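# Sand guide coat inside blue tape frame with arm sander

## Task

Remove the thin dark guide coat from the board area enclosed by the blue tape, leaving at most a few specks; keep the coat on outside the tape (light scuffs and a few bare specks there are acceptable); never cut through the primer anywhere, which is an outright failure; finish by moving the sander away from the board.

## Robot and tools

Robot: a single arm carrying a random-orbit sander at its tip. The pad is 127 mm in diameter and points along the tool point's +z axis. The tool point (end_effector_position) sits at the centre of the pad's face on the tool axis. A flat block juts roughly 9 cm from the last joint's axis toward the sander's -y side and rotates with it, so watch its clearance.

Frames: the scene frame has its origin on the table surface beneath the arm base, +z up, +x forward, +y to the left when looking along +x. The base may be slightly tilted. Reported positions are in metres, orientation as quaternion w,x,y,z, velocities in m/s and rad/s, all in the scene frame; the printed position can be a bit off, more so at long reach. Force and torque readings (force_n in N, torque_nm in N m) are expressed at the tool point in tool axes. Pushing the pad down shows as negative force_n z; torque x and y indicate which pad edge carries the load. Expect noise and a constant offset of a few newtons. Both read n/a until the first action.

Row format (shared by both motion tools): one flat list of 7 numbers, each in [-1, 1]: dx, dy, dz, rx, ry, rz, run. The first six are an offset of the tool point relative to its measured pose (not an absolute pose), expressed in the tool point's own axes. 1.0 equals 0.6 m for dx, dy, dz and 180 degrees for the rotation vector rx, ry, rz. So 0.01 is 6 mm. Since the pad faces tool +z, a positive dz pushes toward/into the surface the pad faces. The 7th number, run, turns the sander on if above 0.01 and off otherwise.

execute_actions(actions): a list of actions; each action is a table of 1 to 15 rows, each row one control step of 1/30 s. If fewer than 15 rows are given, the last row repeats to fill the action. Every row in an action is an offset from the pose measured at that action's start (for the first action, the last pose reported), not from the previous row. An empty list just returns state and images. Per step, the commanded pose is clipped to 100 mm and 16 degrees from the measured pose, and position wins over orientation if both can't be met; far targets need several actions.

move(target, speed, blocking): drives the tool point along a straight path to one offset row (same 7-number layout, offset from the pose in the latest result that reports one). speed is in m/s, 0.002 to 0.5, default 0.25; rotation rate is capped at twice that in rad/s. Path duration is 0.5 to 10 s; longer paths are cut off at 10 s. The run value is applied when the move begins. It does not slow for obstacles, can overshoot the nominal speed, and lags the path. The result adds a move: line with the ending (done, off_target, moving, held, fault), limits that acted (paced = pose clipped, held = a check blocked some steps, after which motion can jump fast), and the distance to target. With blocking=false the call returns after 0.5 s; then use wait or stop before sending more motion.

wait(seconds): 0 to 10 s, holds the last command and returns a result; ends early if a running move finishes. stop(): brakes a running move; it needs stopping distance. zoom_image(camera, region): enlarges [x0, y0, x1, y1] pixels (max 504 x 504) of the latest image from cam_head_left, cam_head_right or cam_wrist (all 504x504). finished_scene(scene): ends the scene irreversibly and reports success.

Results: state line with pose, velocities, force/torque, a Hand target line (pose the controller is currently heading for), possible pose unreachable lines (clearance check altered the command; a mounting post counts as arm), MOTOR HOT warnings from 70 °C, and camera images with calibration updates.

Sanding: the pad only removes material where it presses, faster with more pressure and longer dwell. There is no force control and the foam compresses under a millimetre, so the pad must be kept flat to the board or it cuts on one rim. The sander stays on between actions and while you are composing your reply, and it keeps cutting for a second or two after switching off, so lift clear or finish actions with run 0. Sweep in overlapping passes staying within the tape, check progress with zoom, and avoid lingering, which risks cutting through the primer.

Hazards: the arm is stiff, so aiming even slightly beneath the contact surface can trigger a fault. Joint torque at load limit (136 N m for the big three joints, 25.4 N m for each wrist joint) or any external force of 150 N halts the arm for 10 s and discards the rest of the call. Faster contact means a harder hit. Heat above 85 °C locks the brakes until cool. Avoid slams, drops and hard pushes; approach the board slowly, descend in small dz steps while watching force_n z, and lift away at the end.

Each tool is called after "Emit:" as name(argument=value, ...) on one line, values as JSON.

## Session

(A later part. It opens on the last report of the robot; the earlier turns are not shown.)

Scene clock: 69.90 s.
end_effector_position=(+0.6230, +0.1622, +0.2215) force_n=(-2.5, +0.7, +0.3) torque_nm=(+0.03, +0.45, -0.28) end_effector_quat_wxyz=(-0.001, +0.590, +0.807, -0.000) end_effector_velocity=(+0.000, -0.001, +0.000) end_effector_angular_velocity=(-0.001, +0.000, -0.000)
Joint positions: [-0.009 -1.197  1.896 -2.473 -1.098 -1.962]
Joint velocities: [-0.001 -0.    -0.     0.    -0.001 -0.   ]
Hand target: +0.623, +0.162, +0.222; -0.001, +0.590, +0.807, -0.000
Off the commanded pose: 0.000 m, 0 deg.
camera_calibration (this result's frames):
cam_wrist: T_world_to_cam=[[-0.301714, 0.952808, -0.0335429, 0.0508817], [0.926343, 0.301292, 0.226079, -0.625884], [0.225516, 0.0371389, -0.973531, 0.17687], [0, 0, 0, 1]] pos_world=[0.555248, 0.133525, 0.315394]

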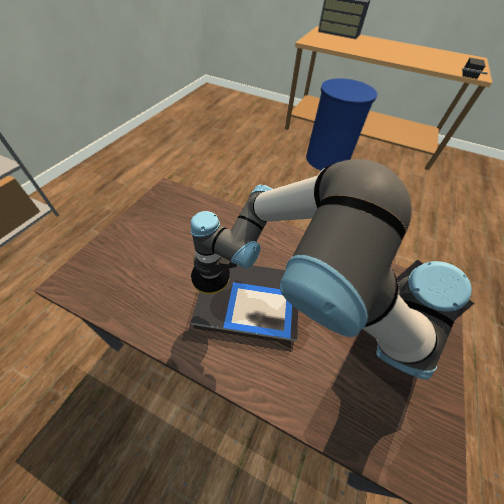

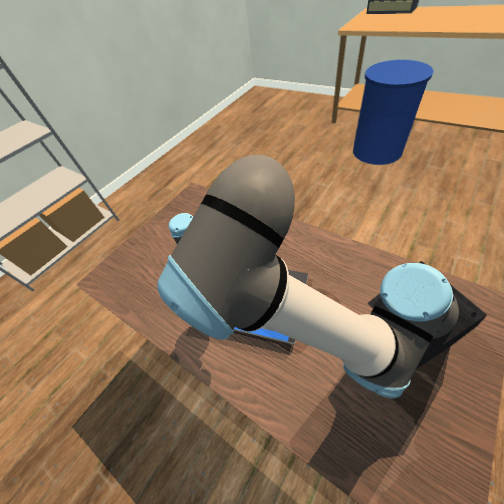

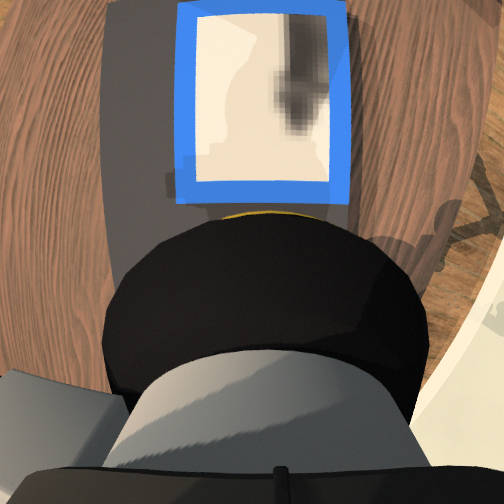

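Emit:
move(target=[0.0758,-0.2987,0.29583,0.0011,0,0,1], speed=0.3)

Emit:
wait(seconds=0.25)

Emit:
execute_actions(actions=[[[0,0,0.0012,0,0,0,1],[0,0,0.0022,0,0,0,1],[0,0,0.0030,0,0,0,1],[0,0,0.0036,0,0,0,1]]])

Emit:
wait(seconds=1.0)

Emit:
move(target=[0,-0.1042,0.0004,-0.0019,0,0,1], speed=0.06)

Emit:
wait(seconds=1.3)

Emit:
move(target=[0,0.29,-0.3,0.00095,0,0,0], speed=0.3)

Scene clock: 96.40 s.
end_effector_position=(+0.4384, +0.1509, +0.0446) force_n=(-3.4, +1.9, -1.1) torque_nm=(+0.51, +0.56, -0.18) end_effector_quat_wxyz=(-0.002, +0.590, +0.807, -0.002) end_effector_velocity=(-0.001, -0.001, -0.003) end_effector_angular_velocity=(-0.001, -0.004, -0.001)
Joint positions: [ 0.127 -0.861  2.283 -3.256 -1.131 -1.817]
Joint velocities: [ 0.002  0.011  0.001 -0.016 -0.002  0.005]
Hand target: +0.438, +0.151, +0.044; -0.002, +0.590, +0.807, -0.002
Off the commanded pose: 0.001 m, 0 deg.
move: done
camera_calibration (this result's frames):
cam_wrist: T_world_to_cam=[[-0.301944, 0.952736, -0.0335104, 0.000095594], [0.927237, 0.301667, 0.221877, -0.411729], [0.221499, 0.0359225, -0.974499, 0.0486955], [0, 0, 0, 1]] pos_world=[0.371013, 0.122365, 0.13881]

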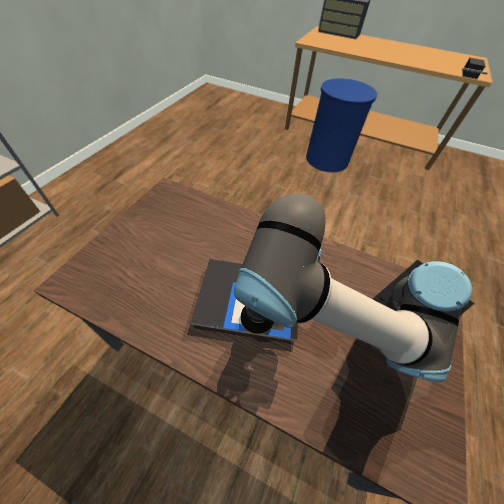

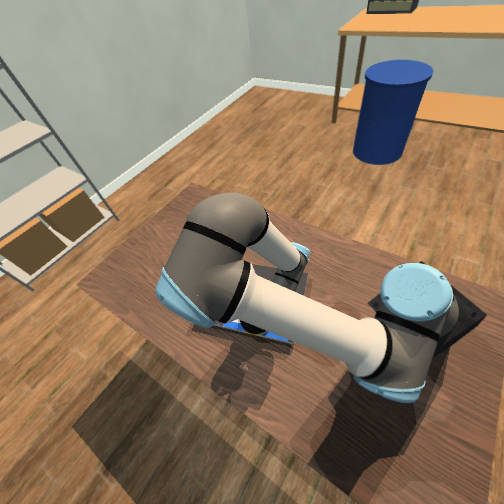

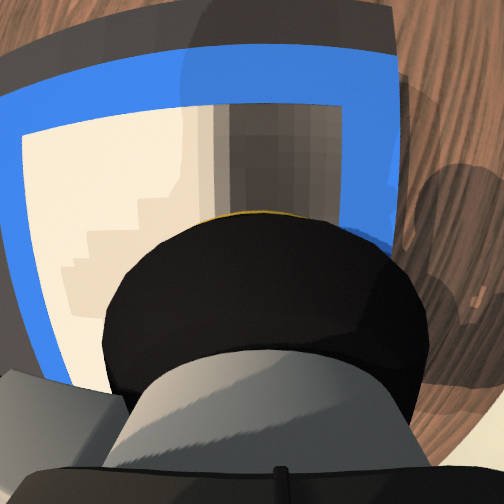

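Scene clock: 96.67 s.
end_effector_position=(+0.4383, +0.1509, +0.0443) force_n=(-2.4, +2.3, -2.6) torque_nm=(+0.37, +0.54, -0.19) end_effector_quat_wxyz=(-0.002, +0.590, +0.807, -0.002) end_effector_velocity=(+0.000, -0.000, -0.000) end_effector_angular_velocity=(+0.000, -0.000, -0.001)
Joint positions: [ 0.127 -0.86   2.283 -3.258 -1.131 -1.816]
Joint velocities: [-0.     0.001 -0.    -0.001  0.     0.001]
Hand target: +0.438, +0.151, +0.044; -0.002, +0.590, +0.807, -0.002
Off the commanded pose: 0.000 m, 0 deg.
wait: 0.27 s; no rest ("run" is on)
camera_calibration (this result's frames):
cam_wrist: T_world_to_cam=[[-0.301891, 0.952747, -0.033686, 0.0000590035], [0.927132, 0.301637, 0.222353, -0.411516], [0.222007, 0.035895, -0.974384, 0.048222], [0, 0, 0, 1]] pos_world=[0.370842, 0.122341, 0.13849]

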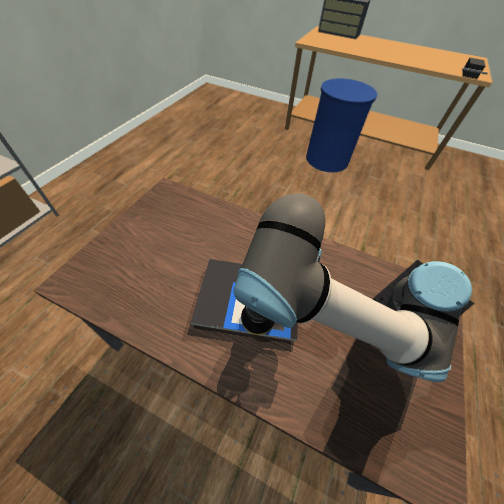

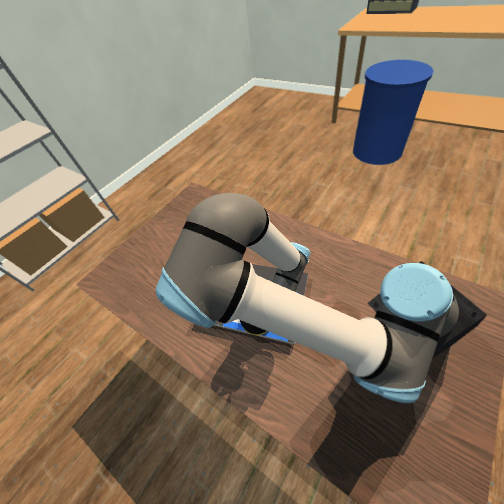

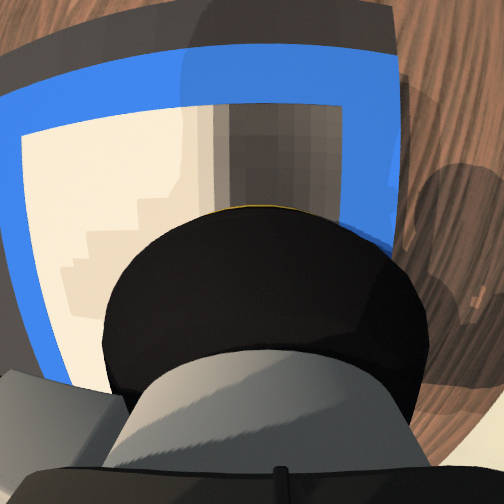

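Scene clock: 97.17 s.
end_effector_position=(+0.4383, +0.1509, +0.0423) force_n=(-0.1, +3.3, -26.2) torque_nm=(-0.15, +0.23, -0.24) end_effector_quat_wxyz=(-0.002, +0.590, +0.807, -0.002) end_effector_velocity=(-0.000, -0.000, -0.001) end_effector_angular_velocity=(-0.001, -0.000, -0.000)
Joint positions: [ 0.129 -0.854  2.28  -3.262 -1.131 -1.814]
Joint velocities: [ 0.001  0.002 -0.001 -0.002 -0.001  0.001]
Hand target: +0.438, +0.151, +0.042; -0.002, +0.590, +0.807, -0.002
Off the commanded pose: 0.000 m, 0 deg.
camera_calibration (this result's frames):
cam_wrist: T_world_to_cam=[[-0.301918, 0.952736, -0.0337627, 0.0000238457], [0.927095, 0.301675, 0.222457, -0.411086], [0.222128, 0.0358626, -0.974358, 0.0461763], [0, 0, 0, 1]] pos_world=[0.370866, 0.122336, 0.136442]

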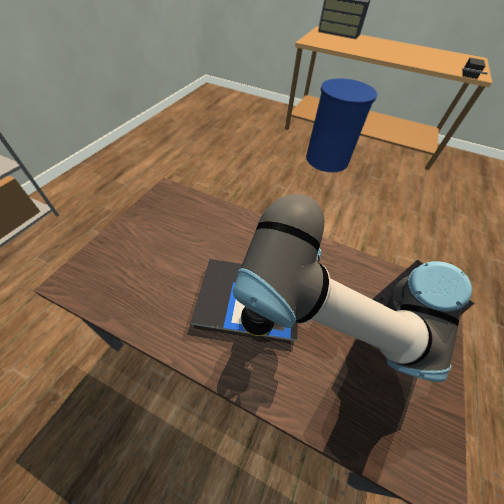

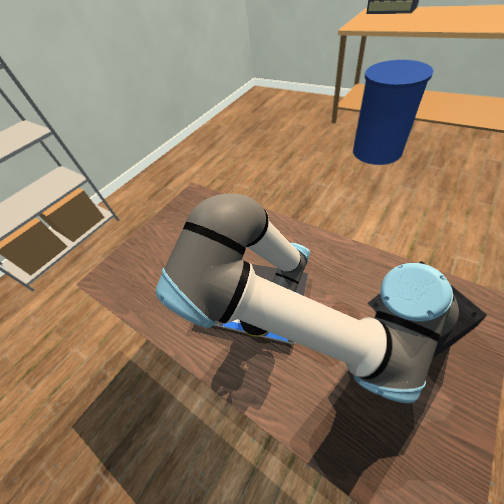

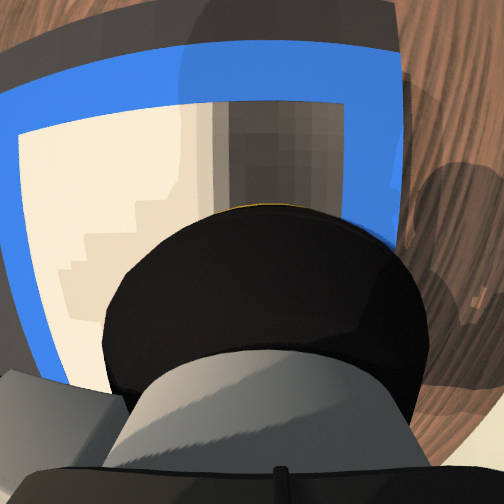

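Scene clock: 98.17 s.
end_effector_position=(+0.4383, +0.1509, +0.0422) force_n=(+1.0, +4.9, -31.4) torque_nm=(+0.22, -0.17, -0.19) end_effector_quat_wxyz=(-0.002, +0.590, +0.807, -0.002) end_effector_velocity=(-0.000, -0.000, +0.000) end_effector_angular_velocity=(-0.000, +0.000, -0.001)
Joint positions: [ 0.13  -0.853  2.28  -3.263 -1.131 -1.814]
Joint velocities: [-0.001  0.     0.001 -0.    -0.    -0.   ]
Hand target: +0.438, +0.151, +0.042; -0.002, +0.590, +0.807, -0.002
Off the commanded pose: 0.000 m, 0 deg.
wait: 1.00 s; no rest ("run" is on)
camera_calibration (this result's frames):
cam_wrist: T_world_to_cam=[[-0.301896, 0.952744, -0.0337197, -0.0000011455], [0.92713, 0.301649, 0.222348, -0.411027], [0.222012, 0.0358633, -0.974384, 0.0461228], [0, 0, 0, 1]] pos_world=[0.370836, 0.122333, 0.136332]

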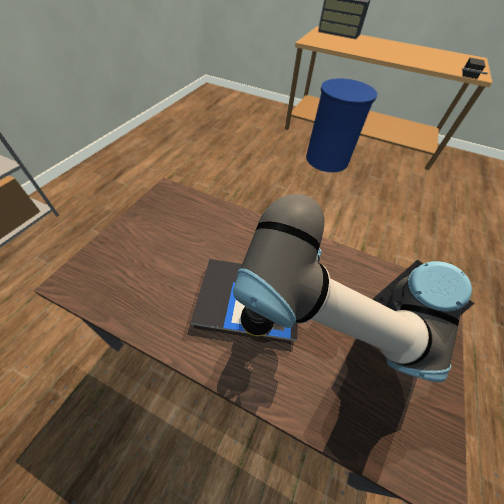

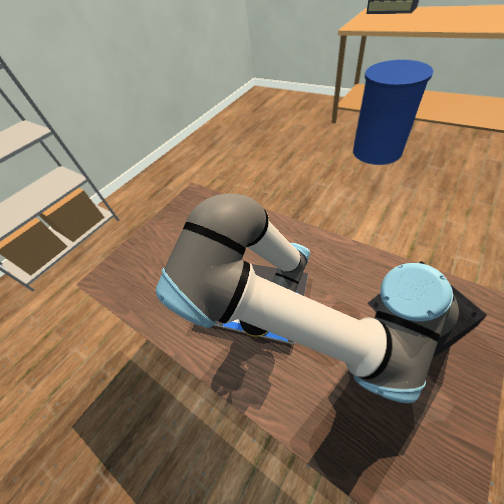

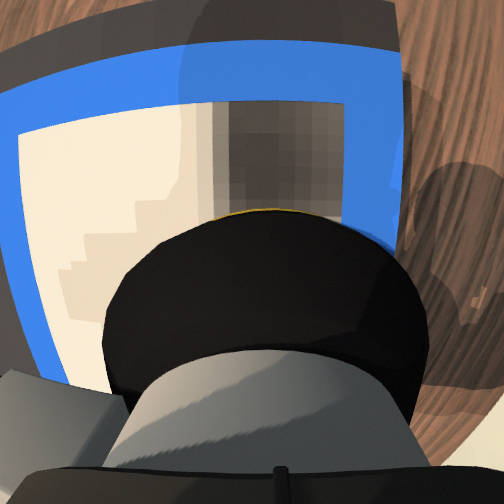

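Scene clock: 99.63 s.
end_effector_position=(+0.3790, +0.1320, +0.0423) force_n=(+0.7, +3.3, -35.6) torque_nm=(+0.80, -0.14, -0.25) end_effector_quat_wxyz=(-0.000, +0.590, +0.807, +0.001) end_effector_velocity=(-0.002, -0.002, +0.000) end_effector_angular_velocity=(-0.000, -0.003, +0.000)
Joint positions: [ 0.093 -0.79   2.427 -3.462 -1.12  -1.851]
Joint velocities: [-0.004  0.005  0.006 -0.013  0.001 -0.003]
Hand target: +0.379, +0.132, +0.042; -0.000, +0.590, +0.807, +0.001
Off the commanded pose: 0.000 m, 0 deg.
move: done
camera_calibration (this result's frames):
cam_wrist: T_world_to_cam=[[-0.301684, 0.952814, -0.0336336, -0.0000130202], [0.925883, 0.301208, 0.228066, -0.350154], [0.227436, 0.0376633, -0.973065, 0.0576772], [0, 0, 0, 1]] pos_world=[0.31108, 0.103309, 0.135982]

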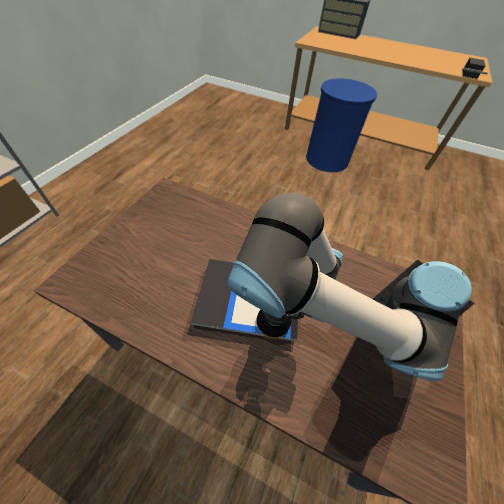

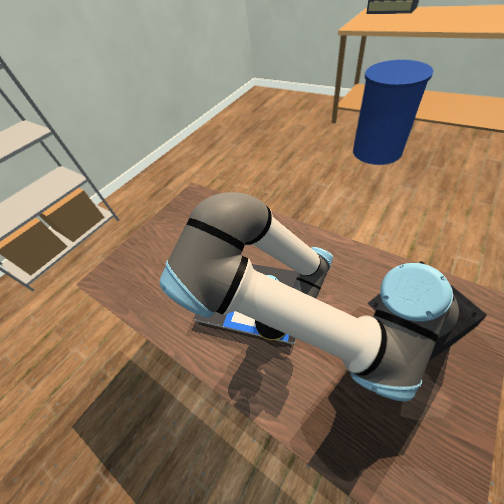

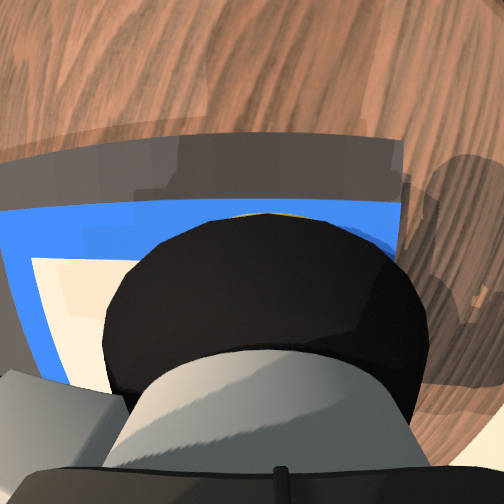

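Scene clock: 100.93 s.
end_effector_position=(+0.3787, +0.1319, +0.0422) force_n=(-0.9, +1.6, -36.0) torque_nm=(+0.89, +0.00, -0.37) end_effector_quat_wxyz=(-0.000, +0.590, +0.807, +0.001) end_effector_velocity=(-0.000, -0.000, -0.000) end_effector_angular_velocity=(-0.001, +0.001, +0.000)
Joint positions: [ 0.092 -0.789  2.427 -3.464 -1.12  -1.851]
Joint velocities: [ 0.     0.     0.     0.    -0.001 -0.   ]
Hand target: +0.379, +0.132, +0.042; -0.000, +0.590, +0.807, +0.001
Off the commanded pose: 0.000 m, 0 deg.
wait: 1.30 s; no rest ("run" is on)
camera_calibration (this result's frames):
cam_wrist: T_world_to_cam=[[-0.301688, 0.952813, -0.033646, 0.0000055236], [0.925844, 0.301208, 0.228226, -0.349827], [0.227591, 0.037702, -0.973027, 0.0576806], [0, 0, 0, 1]] pos_world=[0.31076, 0.103191, 0.135965]

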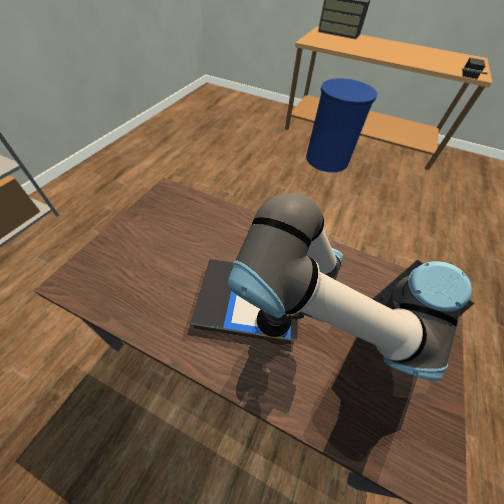

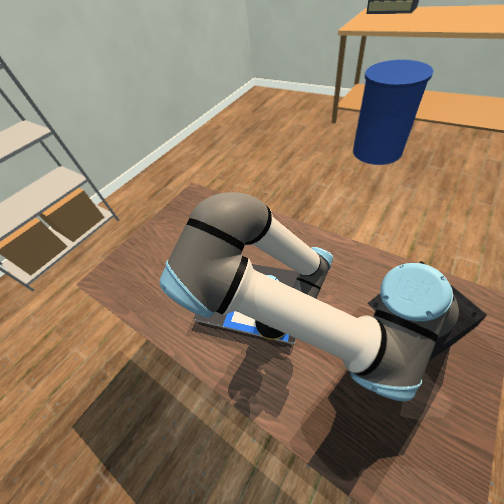

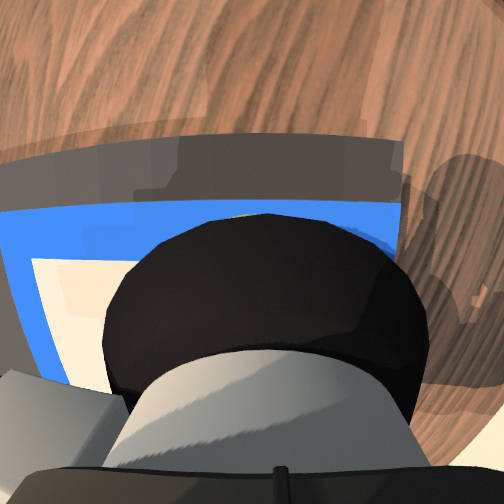

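Scene clock: 102.47 s.
end_effector_position=(+0.5440, +0.1847, +0.2222) force_n=(-0.6, +2.4, -0.9) torque_nm=(+0.40, +0.01, -0.22) end_effector_quat_wxyz=(-0.001, +0.590, +0.807, -0.000) end_effector_velocity=(+0.002, -0.000, +0.002) end_effector_angular_velocity=(-0.001, +0.004, +0.000)
Joint positions: [ 0.02  -1.324  2.115 -2.58  -1.104 -1.93 ]
Joint velocities: [-0.001 -0.001 -0.009  0.015 -0.001 -0.003]
Hand target: +0.544, +0.185, +0.222; -0.001, +0.590, +0.807, -0.000
Off the commanded pose: 0.001 m, 0 deg.
move: done
camera_calibration (this result's frames):
cam_wrist: T_world_to_cam=[[-0.301706, 0.952803, -0.0337492, 0.0056214], [0.926326, 0.30133, 0.226098, -0.55964], [0.225596, 0.0369523, -0.97352, 0.194476], [0, 0, 0, 1]] pos_world=[0.476232, 0.156094, 0.316049]

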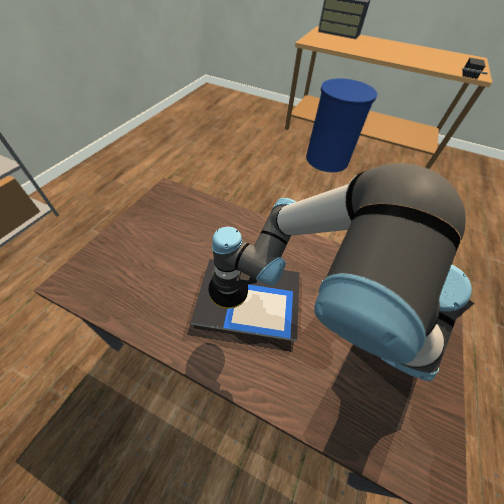

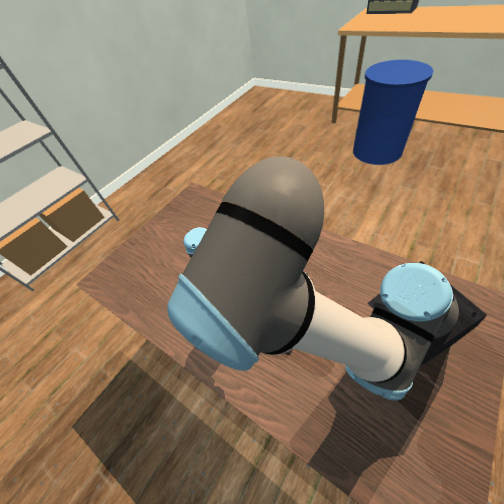

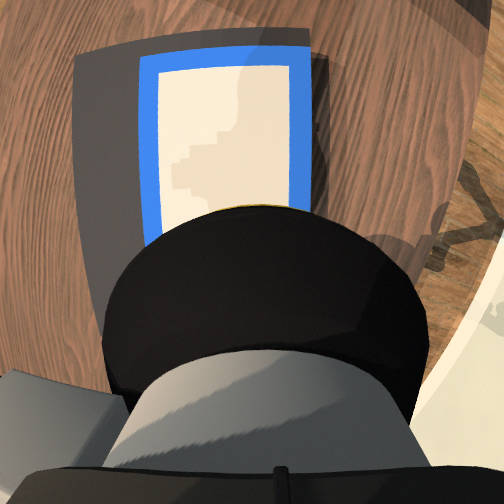

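Emit:
zoom_image(camera="cam_wrist", region=[120, 20, 340, 240])

Emit:
zoom_image(camera="cam_head_left", region=[185, 255, 310, 355])

Region (120, 20, 340, 240) of cam_wrist's 504x504 image, scaled by 2.291, with more detail than that image has.

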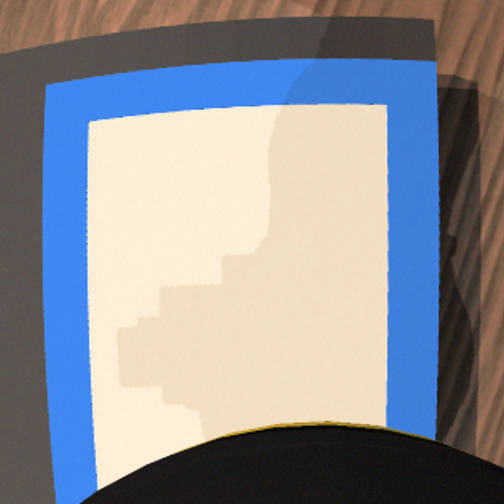

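Region (185, 255, 310, 355) of cam_head_left's 504x504 image, scaled by 4.032, with more detail than that image has; it fills the top 403 rows of this view, and the rest is white.

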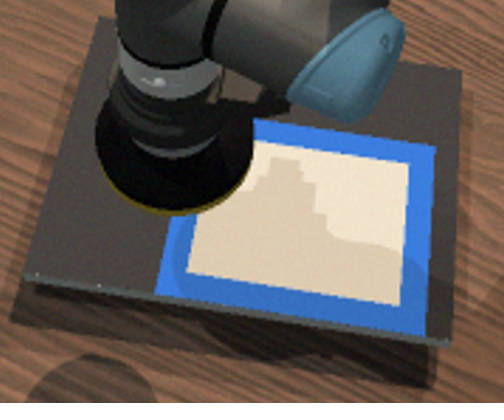

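The frame is clean (the darker patch is the arm's shadow), and the tool is 18 cm above the board.

Emit:
finished_scene(scene=2)

The scene is finished: the task was done.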